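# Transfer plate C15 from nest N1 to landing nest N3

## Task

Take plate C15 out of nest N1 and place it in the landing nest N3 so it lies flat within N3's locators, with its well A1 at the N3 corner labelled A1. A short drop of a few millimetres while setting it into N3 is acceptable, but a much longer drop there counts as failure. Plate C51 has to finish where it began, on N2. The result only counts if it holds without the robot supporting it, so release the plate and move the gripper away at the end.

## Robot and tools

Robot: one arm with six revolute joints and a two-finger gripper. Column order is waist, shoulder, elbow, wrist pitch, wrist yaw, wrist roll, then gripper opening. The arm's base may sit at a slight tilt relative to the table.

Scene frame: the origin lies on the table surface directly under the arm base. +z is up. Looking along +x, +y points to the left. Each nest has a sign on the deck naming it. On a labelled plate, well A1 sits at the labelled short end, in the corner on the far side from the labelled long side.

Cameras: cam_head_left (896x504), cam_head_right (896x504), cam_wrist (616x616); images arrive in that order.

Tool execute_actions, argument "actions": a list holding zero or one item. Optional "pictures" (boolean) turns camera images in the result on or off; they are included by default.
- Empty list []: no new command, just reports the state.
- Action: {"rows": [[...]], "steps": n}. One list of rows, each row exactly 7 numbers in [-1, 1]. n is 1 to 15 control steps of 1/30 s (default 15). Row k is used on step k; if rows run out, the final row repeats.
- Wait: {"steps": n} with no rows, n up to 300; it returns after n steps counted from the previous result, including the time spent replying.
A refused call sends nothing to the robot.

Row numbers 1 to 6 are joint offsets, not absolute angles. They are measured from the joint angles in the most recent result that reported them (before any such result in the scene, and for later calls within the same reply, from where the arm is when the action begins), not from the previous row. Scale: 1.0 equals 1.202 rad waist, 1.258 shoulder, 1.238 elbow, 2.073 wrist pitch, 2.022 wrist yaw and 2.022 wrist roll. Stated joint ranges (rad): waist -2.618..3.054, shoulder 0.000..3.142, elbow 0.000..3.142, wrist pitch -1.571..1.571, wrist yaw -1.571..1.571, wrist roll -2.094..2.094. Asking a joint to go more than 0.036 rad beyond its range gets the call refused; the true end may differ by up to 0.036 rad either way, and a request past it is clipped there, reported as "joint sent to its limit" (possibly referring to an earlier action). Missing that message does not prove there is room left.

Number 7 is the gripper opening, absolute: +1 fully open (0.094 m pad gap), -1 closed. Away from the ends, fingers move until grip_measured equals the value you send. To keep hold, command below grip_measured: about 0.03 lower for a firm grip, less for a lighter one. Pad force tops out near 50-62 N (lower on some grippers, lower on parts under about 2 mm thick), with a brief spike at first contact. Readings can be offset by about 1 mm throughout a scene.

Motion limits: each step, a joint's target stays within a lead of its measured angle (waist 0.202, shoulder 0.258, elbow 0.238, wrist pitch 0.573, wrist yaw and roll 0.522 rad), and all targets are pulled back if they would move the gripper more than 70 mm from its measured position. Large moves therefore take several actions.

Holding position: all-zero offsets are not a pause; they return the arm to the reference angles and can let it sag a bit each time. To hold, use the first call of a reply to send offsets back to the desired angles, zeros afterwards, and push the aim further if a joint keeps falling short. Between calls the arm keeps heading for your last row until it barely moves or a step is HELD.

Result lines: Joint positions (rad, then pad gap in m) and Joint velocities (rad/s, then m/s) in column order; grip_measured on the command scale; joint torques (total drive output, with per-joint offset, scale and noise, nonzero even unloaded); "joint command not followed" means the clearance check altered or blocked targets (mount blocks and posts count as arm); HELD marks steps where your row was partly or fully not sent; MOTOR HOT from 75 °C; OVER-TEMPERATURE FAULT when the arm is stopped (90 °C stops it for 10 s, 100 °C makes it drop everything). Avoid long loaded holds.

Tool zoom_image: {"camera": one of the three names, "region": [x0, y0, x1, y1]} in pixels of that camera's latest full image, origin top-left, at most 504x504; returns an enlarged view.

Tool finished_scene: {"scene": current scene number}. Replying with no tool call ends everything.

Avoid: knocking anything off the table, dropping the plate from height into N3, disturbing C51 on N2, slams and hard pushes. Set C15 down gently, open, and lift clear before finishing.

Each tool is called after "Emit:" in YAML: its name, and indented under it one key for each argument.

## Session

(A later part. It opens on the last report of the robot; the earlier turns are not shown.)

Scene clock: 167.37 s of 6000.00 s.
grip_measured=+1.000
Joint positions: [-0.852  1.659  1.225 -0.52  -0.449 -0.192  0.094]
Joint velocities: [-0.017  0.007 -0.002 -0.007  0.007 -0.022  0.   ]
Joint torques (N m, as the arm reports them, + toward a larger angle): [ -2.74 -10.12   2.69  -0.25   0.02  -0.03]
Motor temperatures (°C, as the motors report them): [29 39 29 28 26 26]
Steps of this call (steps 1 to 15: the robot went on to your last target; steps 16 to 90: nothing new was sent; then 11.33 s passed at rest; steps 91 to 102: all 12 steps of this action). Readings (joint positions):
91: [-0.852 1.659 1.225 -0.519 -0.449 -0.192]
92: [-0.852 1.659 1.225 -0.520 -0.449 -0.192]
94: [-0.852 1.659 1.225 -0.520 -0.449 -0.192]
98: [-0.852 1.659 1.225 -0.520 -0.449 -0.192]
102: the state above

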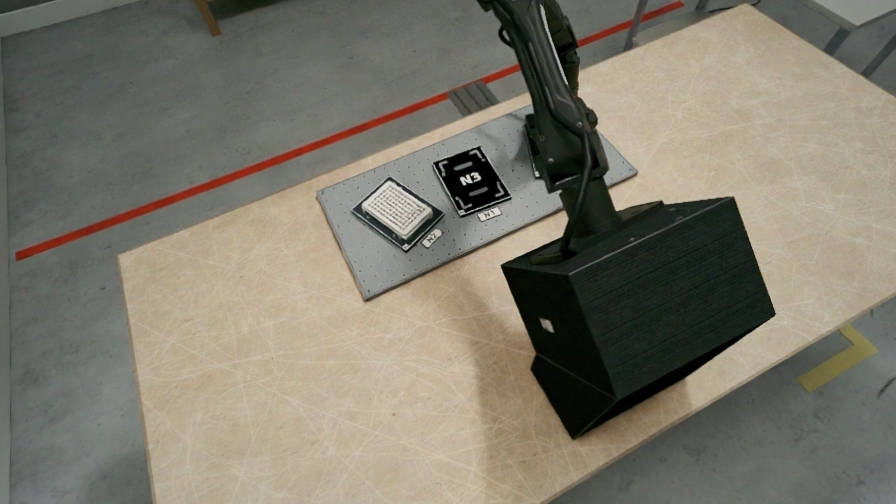

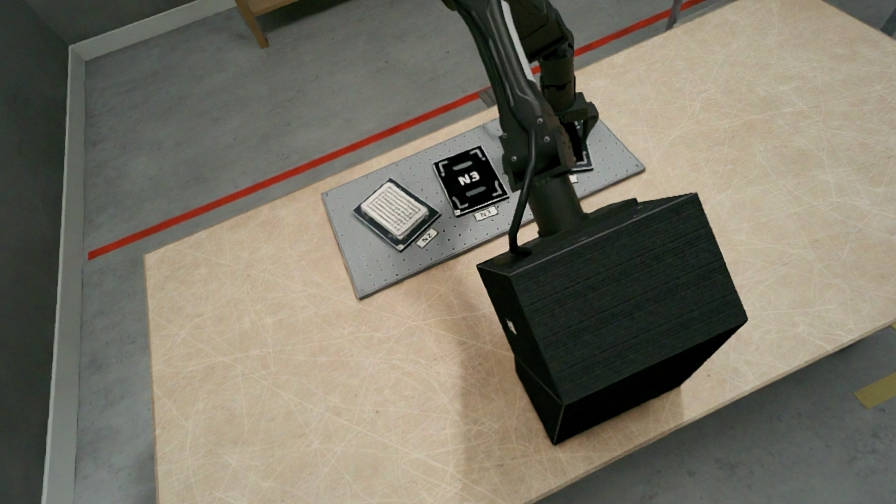

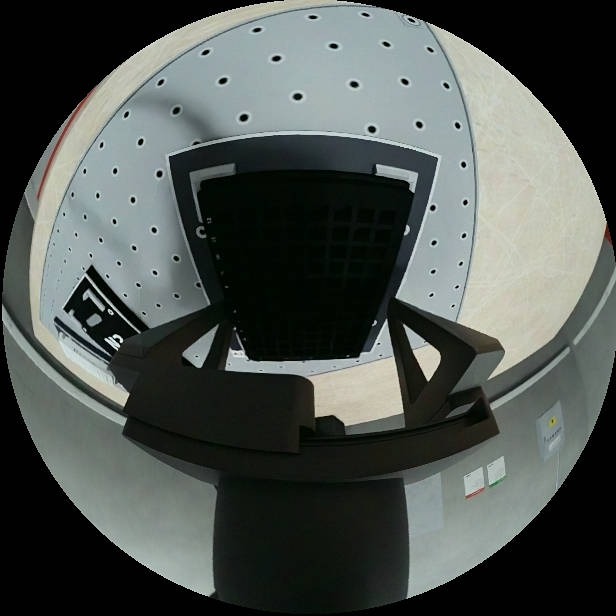

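Emit:
execute_actions:
  actions:
    - {"rows":[[0.012,0,0,0,0,0,1],[0.016,0,0,0,0,0,1],[0.016,0,0,0,0,0,1],[0.016,0,0,0,0,0,1],[0.016,0,0,0,0,0,0.85],[0.016,0,0,0,0,0,0.8],[0.016,0,0,0,0,0,0.7]],"steps":15}

Emit:
zoom_image:
  camera: "cam_wrist"
  region: [160, 110, 460, 360]

Scene clock: 190.90 s of 6000.00 s.
grip_measured=+0.737
Joint positions: [-0.843  1.658  1.225 -0.522 -0.455 -0.192  0.082]
Joint velocities: [-0.012  0.002 -0.002  0.037  0.037 -0.125  0.001]
Joint torques (N m, as the arm reports them, + toward a larger angle): [-2.94 -9.79  2.63 -0.24  0.09 -0.02]
Motor temperatures (°C, as the motors report them): [29 39 29 28 26 26]
Steps of this call (steps 1 to 15: the robot went on to your last target; steps 16 to 90: nothing new was sent; then 20.03 s passed at rest; steps 91 to 105: all 15 steps of this action). Readings (joint positions):
91: [-0.851 1.659 1.225 -0.520 -0.449 -0.192]
92: [-0.851 1.659 1.225 -0.520 -0.448 -0.192]
94: [-0.850 1.659 1.225 -0.520 -0.447 -0.192]
98: [-0.843 1.658 1.225 -0.522 -0.455 -0.192]
105: the state above

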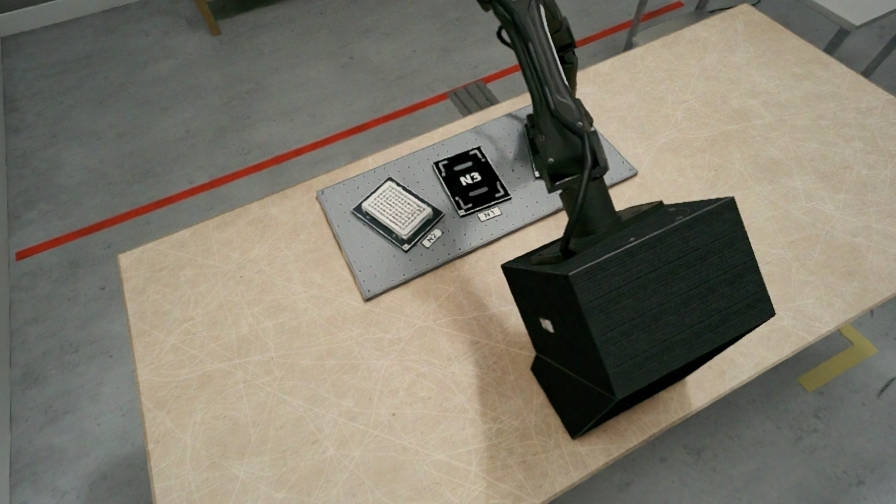

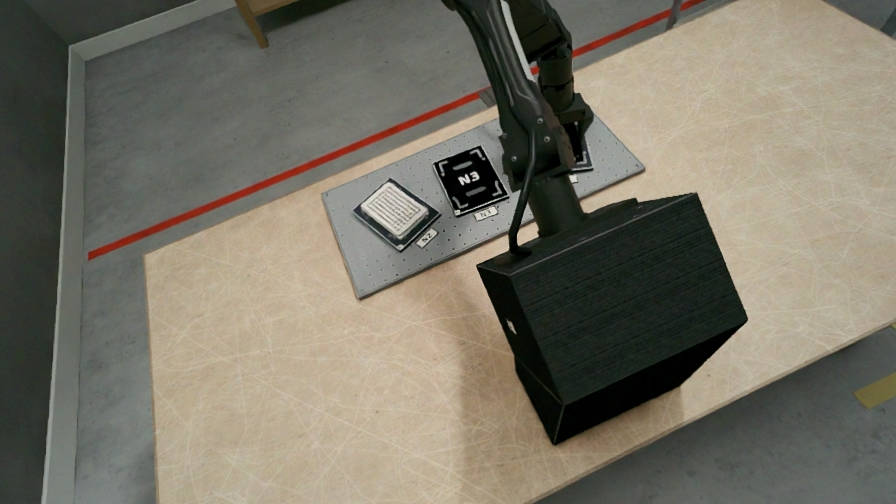

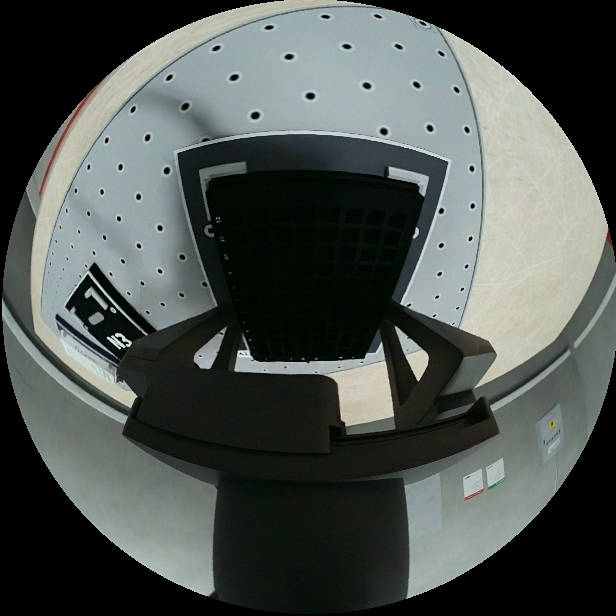

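Region (160, 110, 460, 360) of cam_wrist's 616x616 image, scaled by 1.680, with more detail than that image has.

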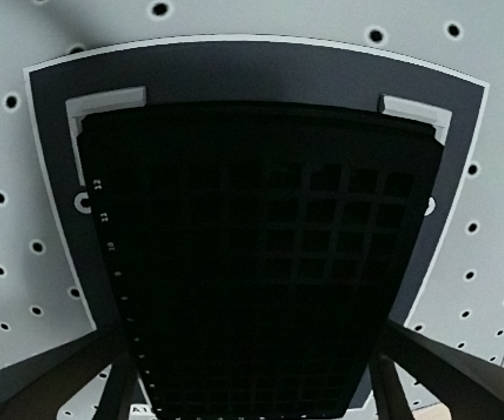

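Emit:
execute_actions:
  actions:
    - {"rows":[[-0.01,-0.015,0.008,-0.008,0,0,0.69],[-0.015,-0.025,0.011,-0.016,0,0,0.69],[-0.02,-0.035,0.014,-0.024,0,0,0.69],[-0.025,-0.045,0.017,-0.032,0,0,0.69],[-0.03,-0.055,0.02,-0.04,0,0,0.69],[-0.038,-0.067,0.022,-0.048,0,0,0.69],[-0.046,-0.08,0.024,-0.057,0,0,0.69],[-0.054,-0.092,0.026,-0.066,0,0,0.69]],"steps":15}

Scene clock: 207.87 s of 6000.00 s.
grip_measured=+0.737
Joint positions: [-0.891  1.555  1.241 -0.629 -0.453 -0.191  0.082]
Joint velocities: [-0.007 -0.007  0.007 -0.066 -0.007 -0.051  0.   ]
Joint torques (N m, as the arm reports them, + toward a larger angle): [ -4.59 -10.84   4.13  -0.49   0.05  -0.07]
Motor temperatures (°C, as the motors report them): [29 39 29 28 26 26]
Steps of this call (steps 1 to 15: the robot went on to your last target; steps 16 to 90: nothing new was sent; then 13.47 s passed at rest; steps 91 to 105: all 15 steps of this action). Readings (joint positions):
91: [-0.843 1.657 1.225 -0.523 -0.455 -0.192]
92: [-0.843 1.655 1.225 -0.524 -0.454 -0.191]
94: [-0.845 1.649 1.225 -0.533 -0.453 -0.191]
98: [-0.865 1.603 1.225 -0.587 -0.453 -0.191]
105: the state above

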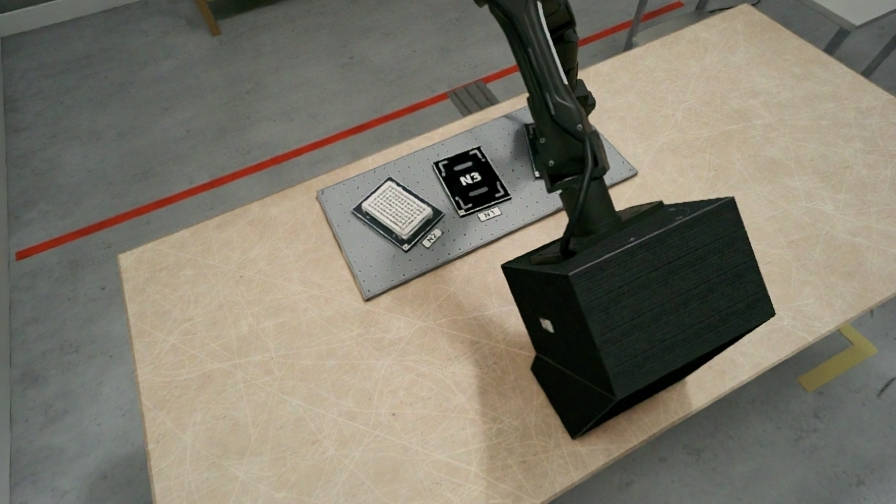

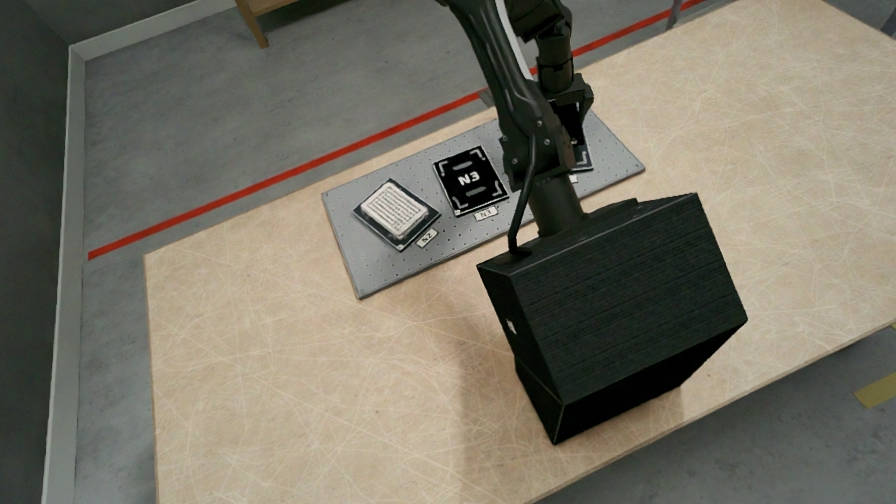

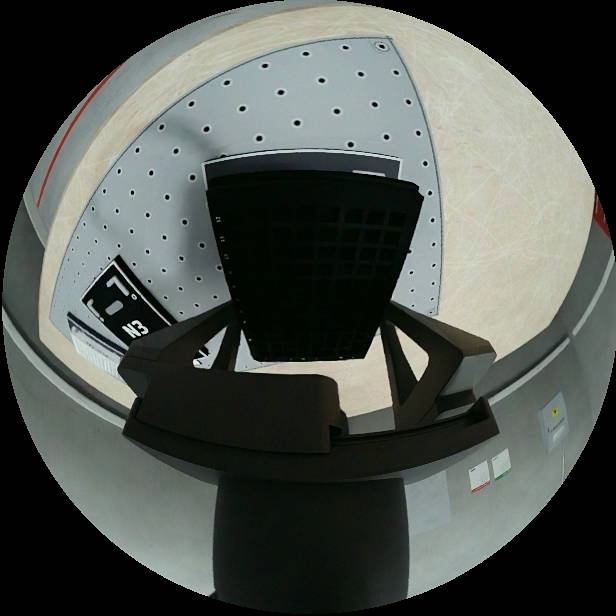

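Emit:
execute_actions:
  actions:
    - {"rows":[[0.03,-0.04,-0.005,0,0.012,0.005,0.69],[0.07,-0.07,-0.015,0.002,0.027,0.012,0.69],[0.11,-0.095,-0.025,0.005,0.042,0.018,0.69],[0.155,-0.12,-0.04,0.008,0.059,0.025,0.69],[0.2,-0.14,-0.055,0.012,0.076,0.032,0.69],[0.245,-0.158,-0.07,0.015,0.093,0.04,0.69],[0.29,-0.174,-0.085,0.018,0.11,0.047,0.69],[0.335,-0.188,-0.1,0.022,0.128,0.054,0.69],[0.38,-0.2,-0.115,0.025,0.145,0.061,0.69],[0.425,-0.21,-0.13,0.028,0.162,0.068,0.69],[0.47,-0.218,-0.143,0.031,0.18,0.076,0.69],[0.515,-0.224,-0.155,0.034,0.197,0.083,0.69],[0.56,-0.229,-0.165,0.037,0.214,0.09,0.69],[0.595,-0.232,-0.173,0.039,0.228,0.096,0.69],[0.619,-0.234,-0.178,0.04,0.237,0.1,0.69]],"steps":15}
  pictures: false

Emit:
execute_actions:
  actions:
    - {"steps":30}

Scene clock: 229.33 s of 6000.00 s.
grip_measured=+0.737
Joint positions: [-0.213  1.285  1.055 -0.567 -0.109 -0.047  0.082]
Joint velocities: [ 1.233 -0.027 -0.413  0.007  0.784  0.344  0.   ]
Joint torques (N m, as the arm reports them, + toward a larger angle): [ -0.8  -12.49   2.71  -0.09   0.01   0.05]
Motor temperatures (°C, as the motors report them): [29 40 29 28 26 26]
Steps of this call (steps 1 to 30: the robot went on to your last target; steps 31 to 90: nothing new was sent; then 17.97 s passed at rest; steps 91 to 105: all 15 steps of this action). Readings (joint positions):
91: [-0.888 1.553 1.241 -0.648 -0.449 -0.190]
92: [-0.876 1.545 1.239 -0.645 -0.436 -0.186]
94: [-0.815 1.504 1.219 -0.637 -0.396 -0.173]
98: [-0.582 1.381 1.165 -0.611 -0.310 -0.135]
105: the state above

Scene clock: 230.33 s of 6000.00 s.
grip_measured=+0.737
Joint positions: [-0.141  1.285  1.024 -0.562  0.019  0.006  0.082]
Joint velocities: [ 0.002  0.007 -0.017  0.007 -0.022 -0.007 -0.   ]
Joint torques (N m, as the arm reports them, + toward a larger angle): [ -0.27 -12.08   2.83  -0.11   0.04   0.03]
Motor temperatures (°C, as the motors report them): [29 40 29 28 26 26]
Steps of this call (steps 1 to 30: the robot went on to your last target). Readings (joint positions):
1: [-0.177 1.285 1.044 -0.567 -0.088 -0.037]
2: [-0.154 1.285 1.034 -0.567 -0.073 -0.029]
4: [-0.141 1.285 1.025 -0.567 -0.047 -0.017]
8: [-0.141 1.285 1.024 -0.563 -0.006 -0.003]
30: the state above
The arm was judged still, so your last target was given up. Only a new action makes it travel on or press farther. Fingers that are still opening or closing keep moving.

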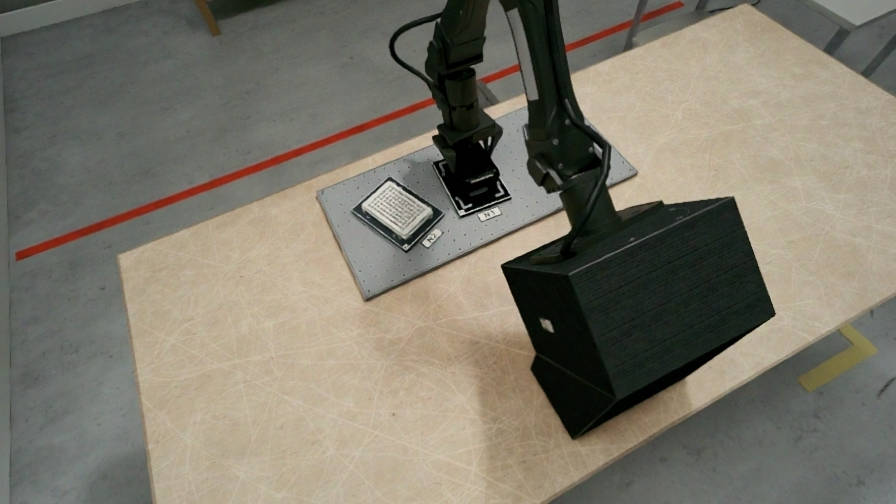

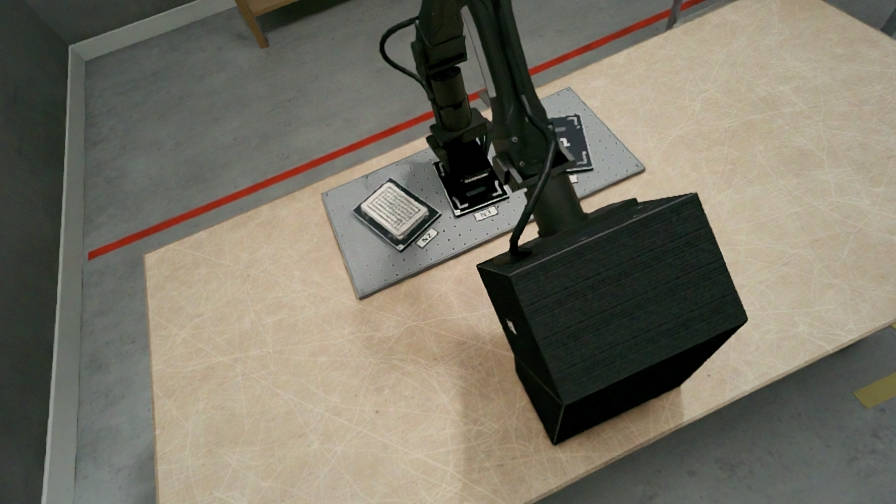

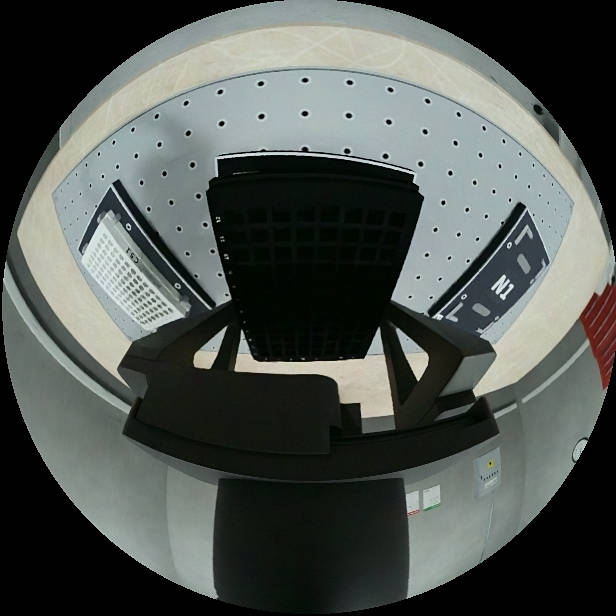

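Emit:
execute_actions:
  actions:
    - {"rows":[[0,0.008,-0.008,0.01,0,0.01,0.69],[0,0.016,-0.016,0.021,0,0.02,0.69],[0,0.024,-0.024,0.032,0,0.024,0.69],[0,0.032,-0.03,0.043,0,0.024,0.69],[0,0.041,-0.036,0.053,0,0.024,0.69]],"steps":15}

Emit:
zoom_image:
  camera: "cam_wrist"
  region: [160, 110, 460, 360]

Scene clock: 241.13 s of 6000.00 s.
grip_measured=+0.737
Joint positions: [-0.141  1.34   0.986 -0.476  0.019  0.047  0.082]
Joint velocities: [-0.012  0.012 -0.012  0.037 -0.007 -0.037  0.001]
Joint torques (N m, as the arm reports them, + toward a larger angle): [ 0.24 -9.98  2.43 -0.14 -0.03  0.07]
Motor temperatures (°C, as the motors report them): [29 41 29 28 26 26]
Steps of this call (steps 1 to 90: nothing new was sent; then 7.30 s passed at rest; steps 91 to 105: all 15 steps of this action). Readings (joint positions):
91: [-0.141 1.285 1.024 -0.561 0.019 0.008]
92: [-0.141 1.286 1.024 -0.559 0.019 0.013]
94: [-0.141 1.296 1.019 -0.536 0.019 0.026]
98: [-0.141 1.331 0.996 -0.492 0.019 0.040]
105: the state above

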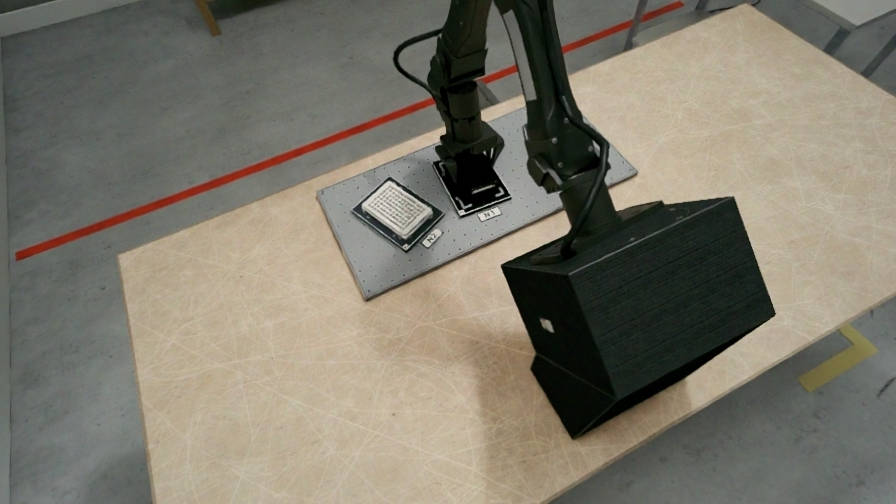

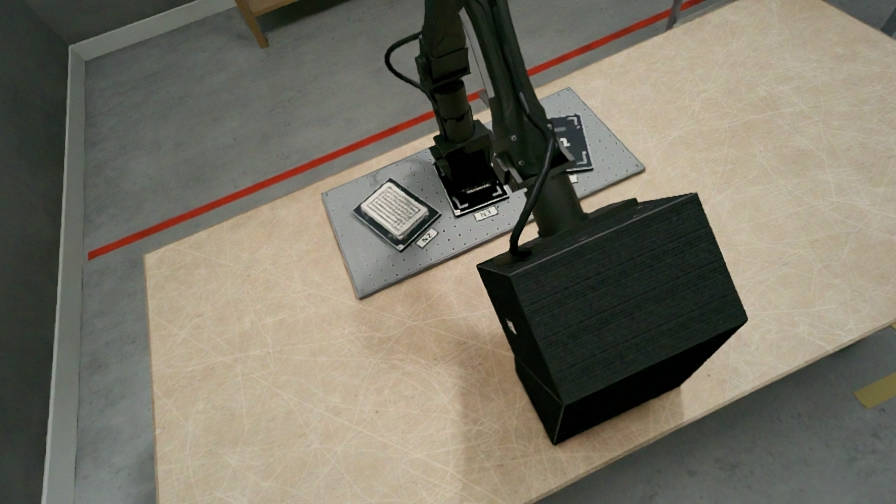

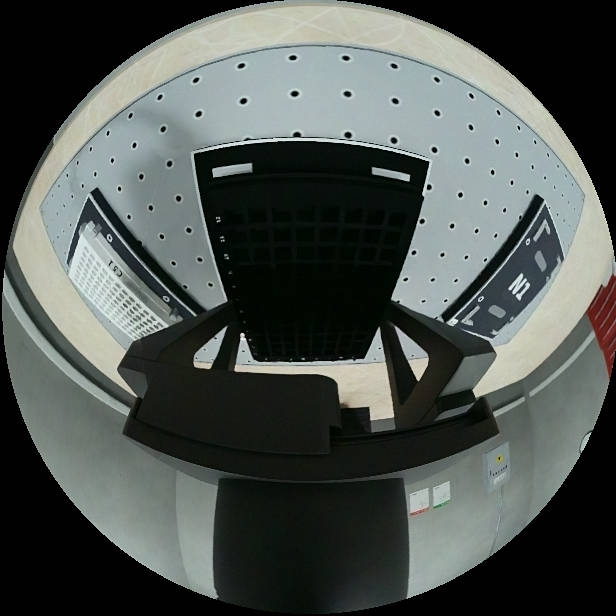

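Region (160, 110, 460, 360) of cam_wrist's 616x616 image, scaled by 1.680, with more detail than that image has.

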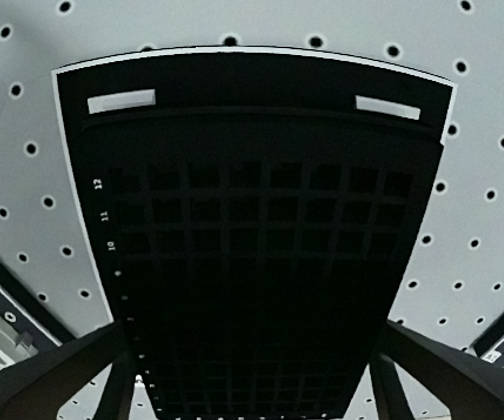

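Emit:
execute_actions:
  actions:
    - {"rows":[[0,0.007,-0.004,0.006,0,0,0.69],[0,0.014,-0.008,0.013,0,0,0.69],[0,0.021,-0.012,0.02,0,0,0.69],[0,0.028,-0.012,0.027,0,0,0.69]],"steps":15}

Emit:
zoom_image:
  camera: "cam_wrist"
  region: [160, 110, 460, 360]

Emit:
zoom_image:
  camera: "cam_head_left"
  region: [410, 110, 550, 240]

Scene clock: 259.83 s of 6000.00 s.
grip_measured=+0.737
Joint positions: [-0.141  1.375  0.986 -0.437  0.019  0.05   0.082]
Joint velocities: [-0.017 -0.012 -0.012 -0.066 -0.11  -0.007 -0.001]
Joint torques (N m, as the arm reports them, + toward a larger angle): [ 0.41 -9.93  1.75 -0.15 -0.04 -0.03]
Motor temperatures (°C, as the motors report them): [28 40 29 28 26 26]
Steps of this call (steps 1 to 15: the robot went on to your last target; steps 16 to 90: nothing new was sent; then 15.20 s passed at rest; steps 91 to 105: all 15 steps of this action). Readings (joint positions):
91: [-0.141 1.340 0.986 -0.467 0.019 0.050]
92: [-0.141 1.341 0.986 -0.467 0.019 0.050]
94: [-0.141 1.350 0.986 -0.459 0.019 0.050]
98: [-0.141 1.373 0.986 -0.445 0.019 0.050]
105: the state above

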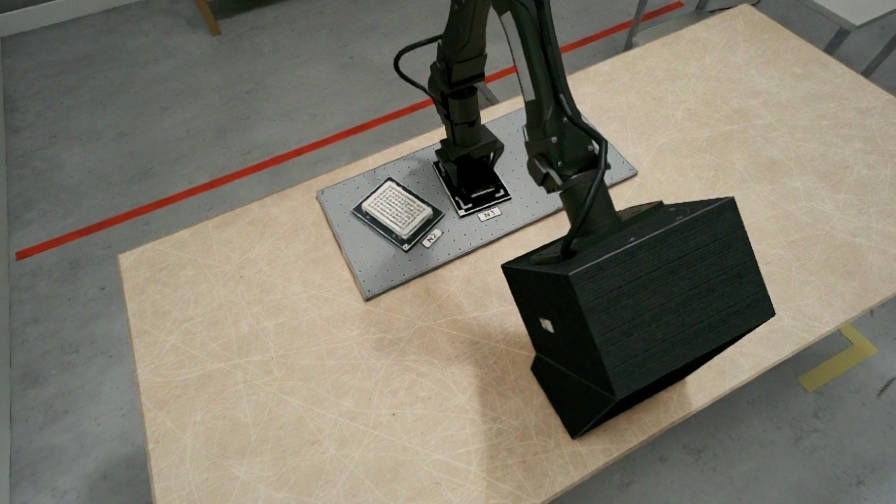

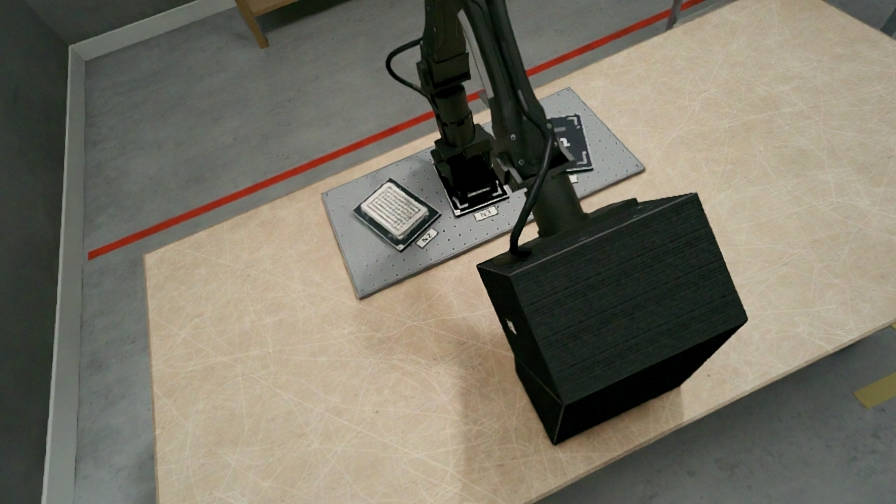

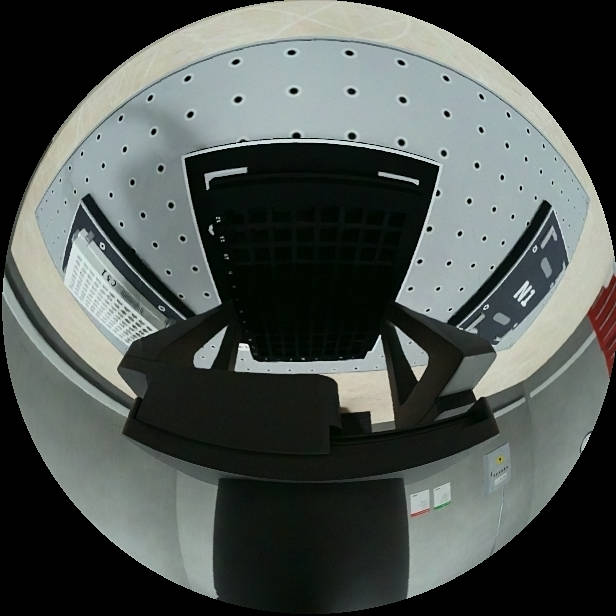

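Region (160, 110, 460, 360) of cam_wrist's 616x616 image, scaled by 1.680, with more detail than that image has.

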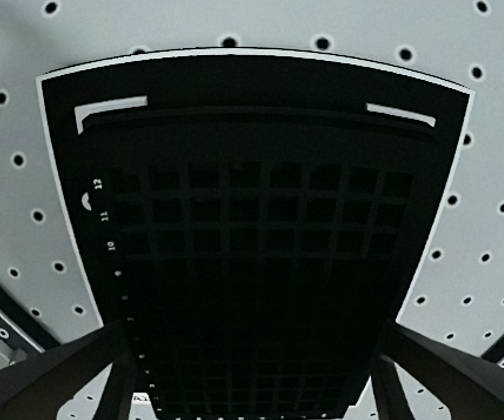

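Region (410, 110, 550, 240) of cam_head_left's 896x504 image, scaled by 3.600, with more detail than that image has; it fills the top 468 rows of this view, and the rest is white.

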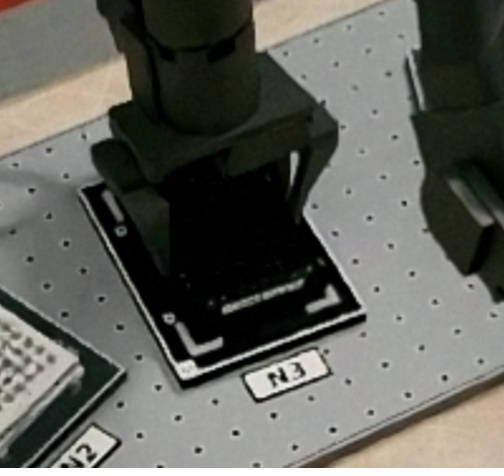

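Emit:
execute_actions:
  actions:
    - {"rows":[[0,-0.004,-0.012,0.005,0,0,0.69],[0,-0.004,-0.02,0.01,0,0,0.69],[0,-0.004,-0.026,0.015,0,0,0.69],[0,-0.004,-0.026,0.018,0,0,0.69],[0,-0.004,-0.026,0.018,0,0,0.69],[0,-0.004,-0.026,0.018,0,0,0.69]],"steps":12}

Emit:
zoom_image:
  camera: "cam_wrist"
  region: [160, 110, 460, 360]

Scene clock: 274.20 s of 6000.00 s.
grip_measured=+0.737
Joint positions: [-0.141  1.375  0.968 -0.421  0.016  0.05   0.082]
Joint velocities: [-0.017 -0.002  0.002 -0.022 -0.037 -0.081  0.   ]
Joint torques (N m, as the arm reports them, + toward a larger angle): [  0.28 -10.52   1.65  -0.06  -0.01   0.01]
Motor temperatures (°C, as the motors report them): [28 40 29 28 26 26]
Steps of this call (steps 1 to 15: the robot went on to your last target; steps 16 to 90: nothing new was sent; then 10.97 s passed at rest; steps 91 to 102: all 12 steps of this action). Readings (joint positions):
91: [-0.141 1.375 0.986 -0.435 0.019 0.050]
92: [-0.141 1.375 0.984 -0.434 0.019 0.050]
94: [-0.141 1.375 0.977 -0.426 0.019 0.050]
98: [-0.141 1.375 0.968 -0.421 0.017 0.050]
102: the state above

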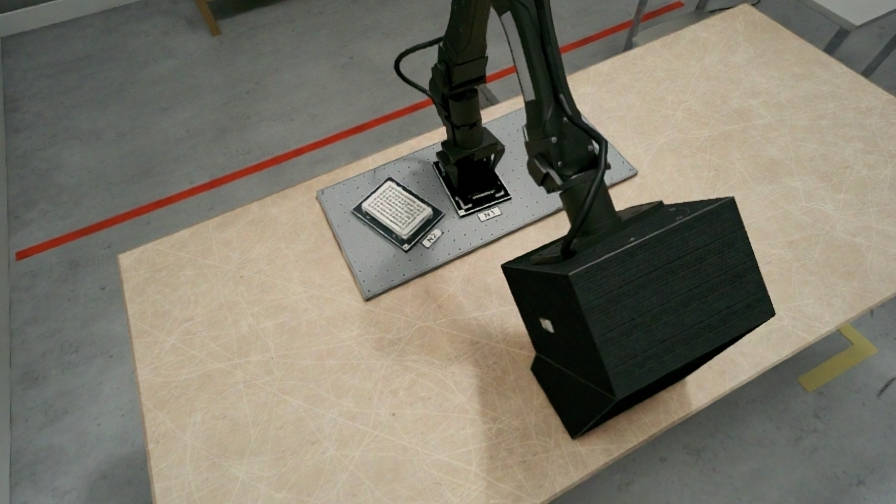

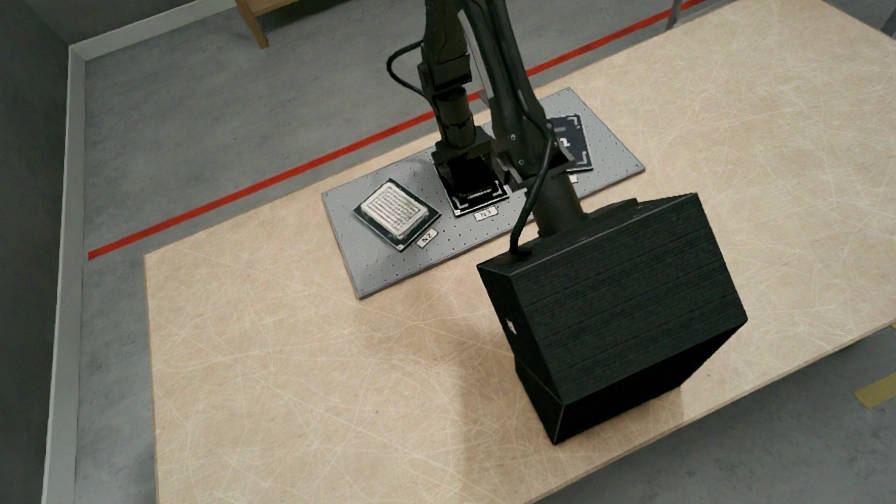

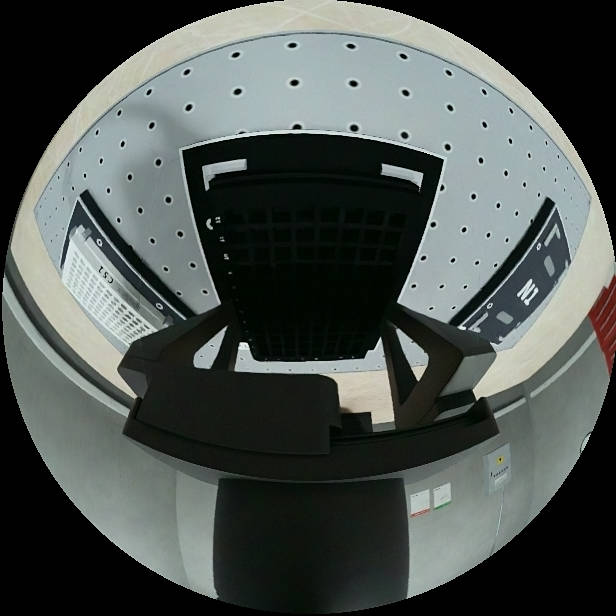

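Region (160, 110, 460, 360) of cam_wrist's 616x616 image, scaled by 1.680, with more detail than that image has.

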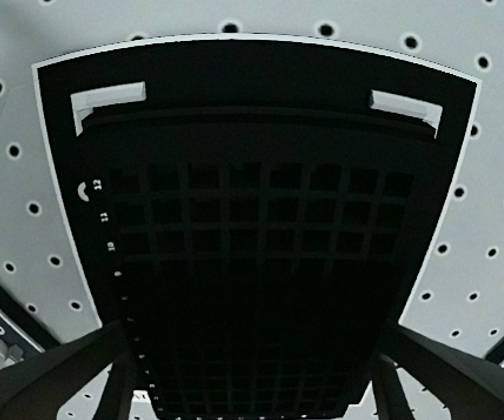

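Emit:
execute_actions:
  actions:
    - {"rows":[[0,0.006,0,0.003,0,0,0.69],[0,0.011,0,0.006,0,0,0.69],[0,0.016,0,0.01,0,0,0.69],[0,0.02,0,0.014,0,0,0.69]],"steps":15}

Emit:
zoom_image:
  camera: "cam_wrist"
  region: [160, 110, 460, 360]

Emit:
zoom_image:
  camera: "cam_head_left"
  region: [410, 110, 550, 240]

Scene clock: 285.97 s of 6000.00 s.
grip_measured=+0.737
Joint positions: [-0.141  1.386  0.968 -0.411  0.012  0.05   0.082]
Joint velocities: [-0.012  0.002  0.007 -0.022 -0.022 -0.007 -0.001]
Joint torques (N m, as the arm reports them, + toward a larger angle): [ 0.42 -8.3   2.47 -0.08 -0.02  0.01]
Motor temperatures (°C, as the motors report them): [28 40 29 28 26 26]
Steps of this call (steps 1 to 15: the robot went on to your last target; steps 16 to 90: nothing new was sent; then 8.27 s passed at rest; steps 91 to 105: all 15 steps of this action). Readings (joint positions):
91: [-0.141 1.375 0.968 -0.421 0.016 0.050]
92: [-0.141 1.375 0.968 -0.421 0.016 0.050]
94: [-0.141 1.378 0.968 -0.419 0.015 0.050]
98: [-0.141 1.386 0.968 -0.411 0.011 0.050]
105: the state above

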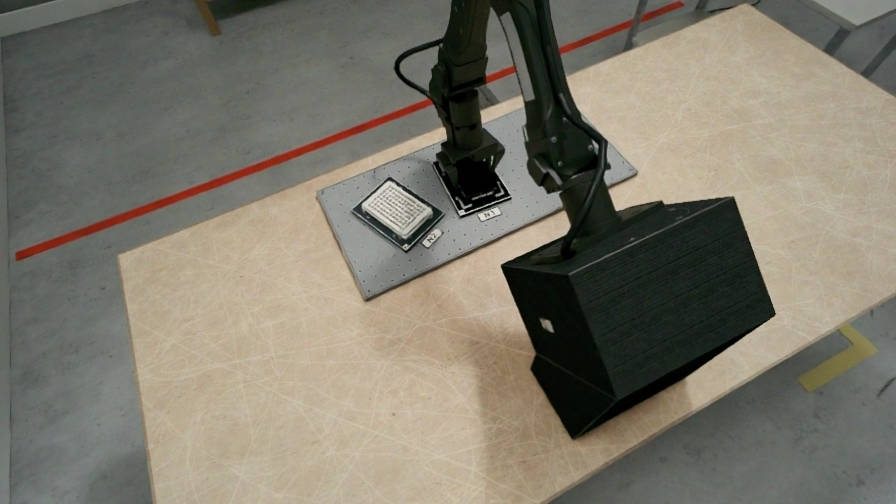

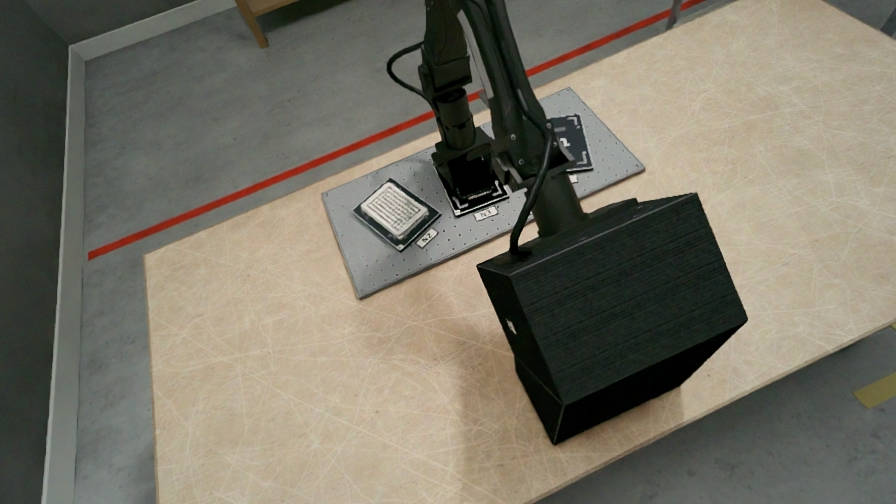

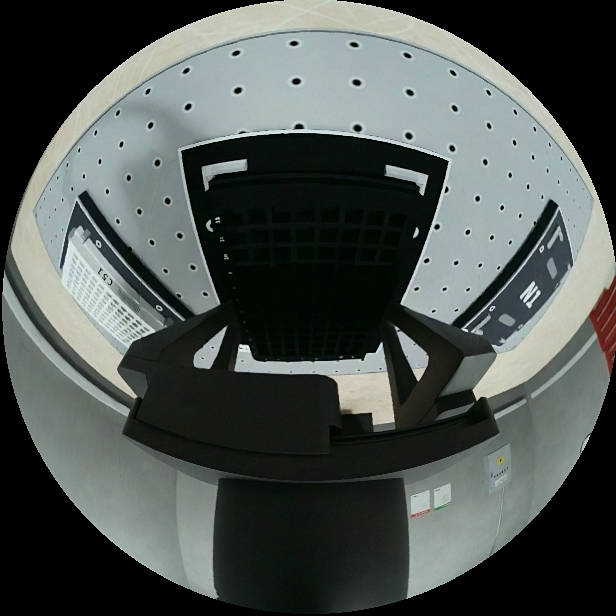

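Region (160, 110, 460, 360) of cam_wrist's 616x616 image, scaled by 1.680, with more detail than that image has.

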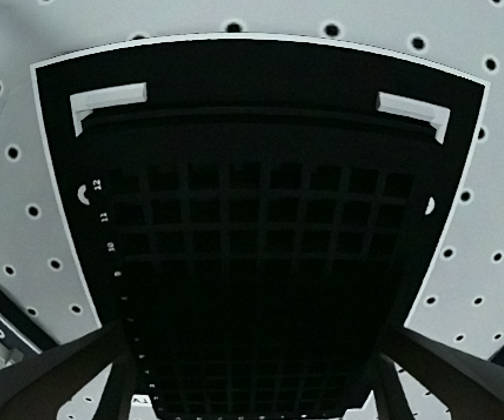

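Region (410, 110, 550, 240) of cam_head_left's 896x504 image, scaled by 3.600, with more detail than that image has; it fills the top 468 rows of this view, and the rest is white.

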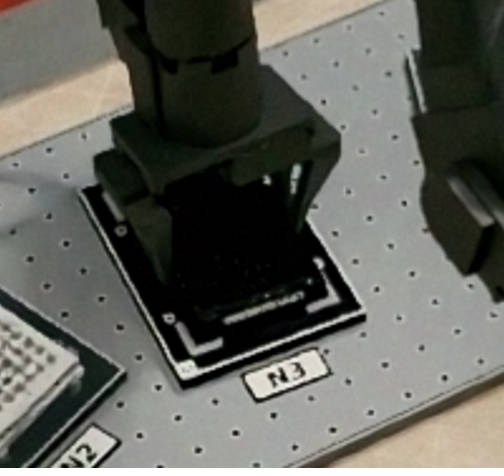

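Emit:
execute_actions:
  actions:
    - {"rows":[[0,0.004,0,0,0,0,0.75],[0,0.004,0,0,0,0,0.8],[0,0,0,0,0,0,0.86],[0,0,0,0,0,0,1]],"steps":15}

Emit:
zoom_image:
  camera: "cam_wrist"
  region: [160, 110, 460, 380]

Scene clock: 296.47 s of 6000.00 s.
grip_measured=+0.999
Joint positions: [-0.141  1.386  0.968 -0.412  0.011  0.05   0.094]
Joint velocities: [-0.017  0.027  0.027 -0.007  0.051 -0.007  0.   ]
Joint torques (N m, as the arm reports them, + toward a larger angle): [ 0.25 -9.77  2.53 -0.26 -0.04  0.01]
Motor temperatures (°C, as the motors report them): [28 39 29 28 26 26]
Steps of this call (steps 1 to 15: the robot went on to your last target; steps 16 to 90: nothing new was sent; then 7.00 s passed at rest; steps 91 to 105: all 15 steps of this action). Readings (joint positions):
91: [-0.141 1.386 0.968 -0.412 0.012 0.050]
92: [-0.141 1.386 0.968 -0.412 0.011 0.050]
94: [-0.141 1.386 0.968 -0.412 0.011 0.050]
98: [-0.141 1.386 0.968 -0.412 0.011 0.050]
105: the state above

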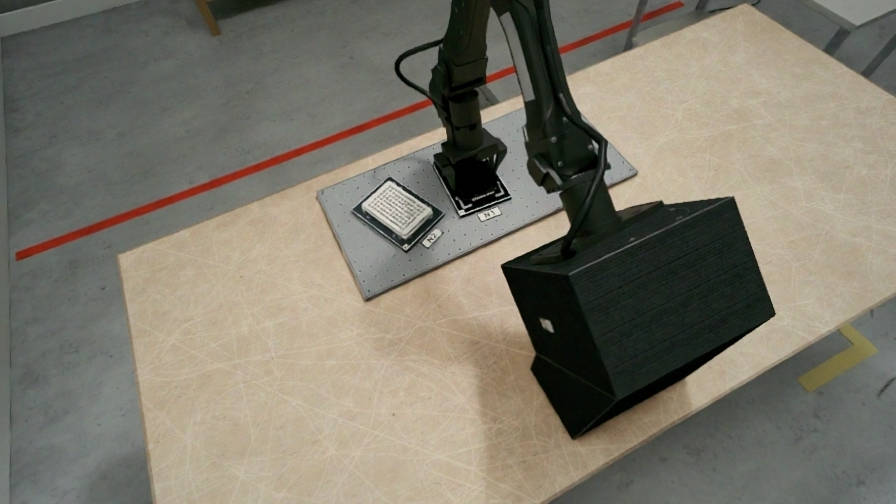

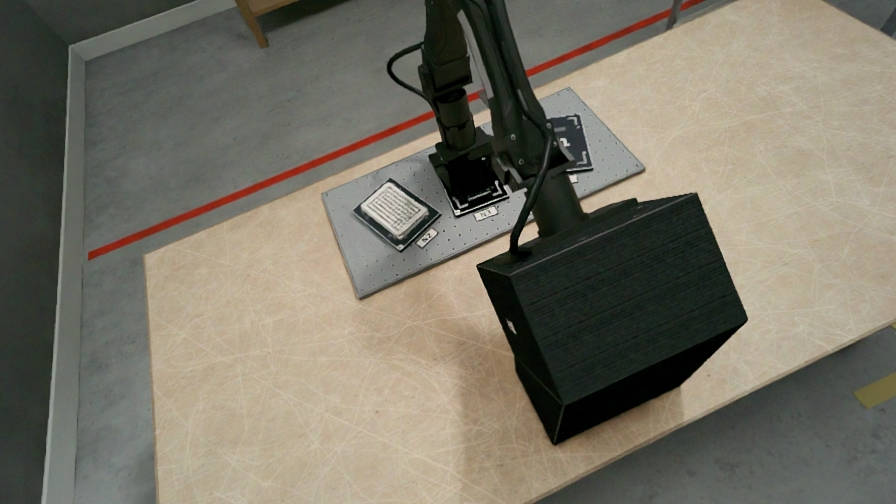

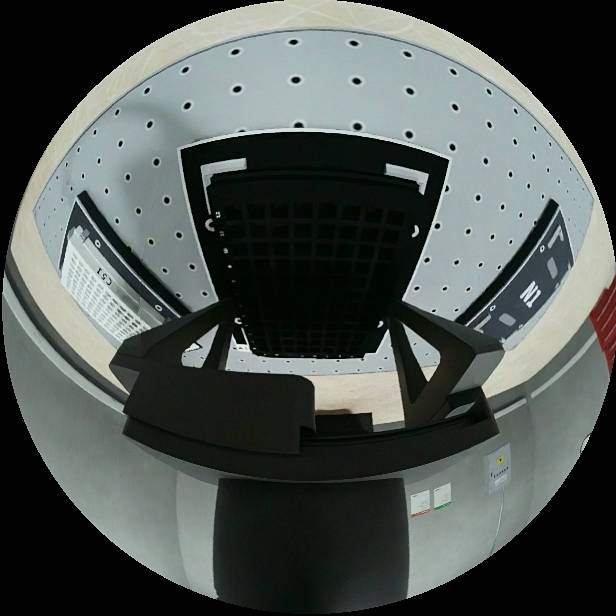

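Region (160, 110, 460, 380) of cam_wrist's 616x616 image, scaled by 1.680, with more detail than that image has; it fills the top 454 rows of this view, and the rest is white.

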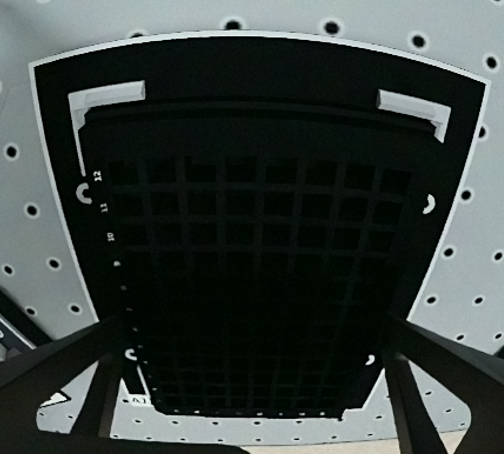

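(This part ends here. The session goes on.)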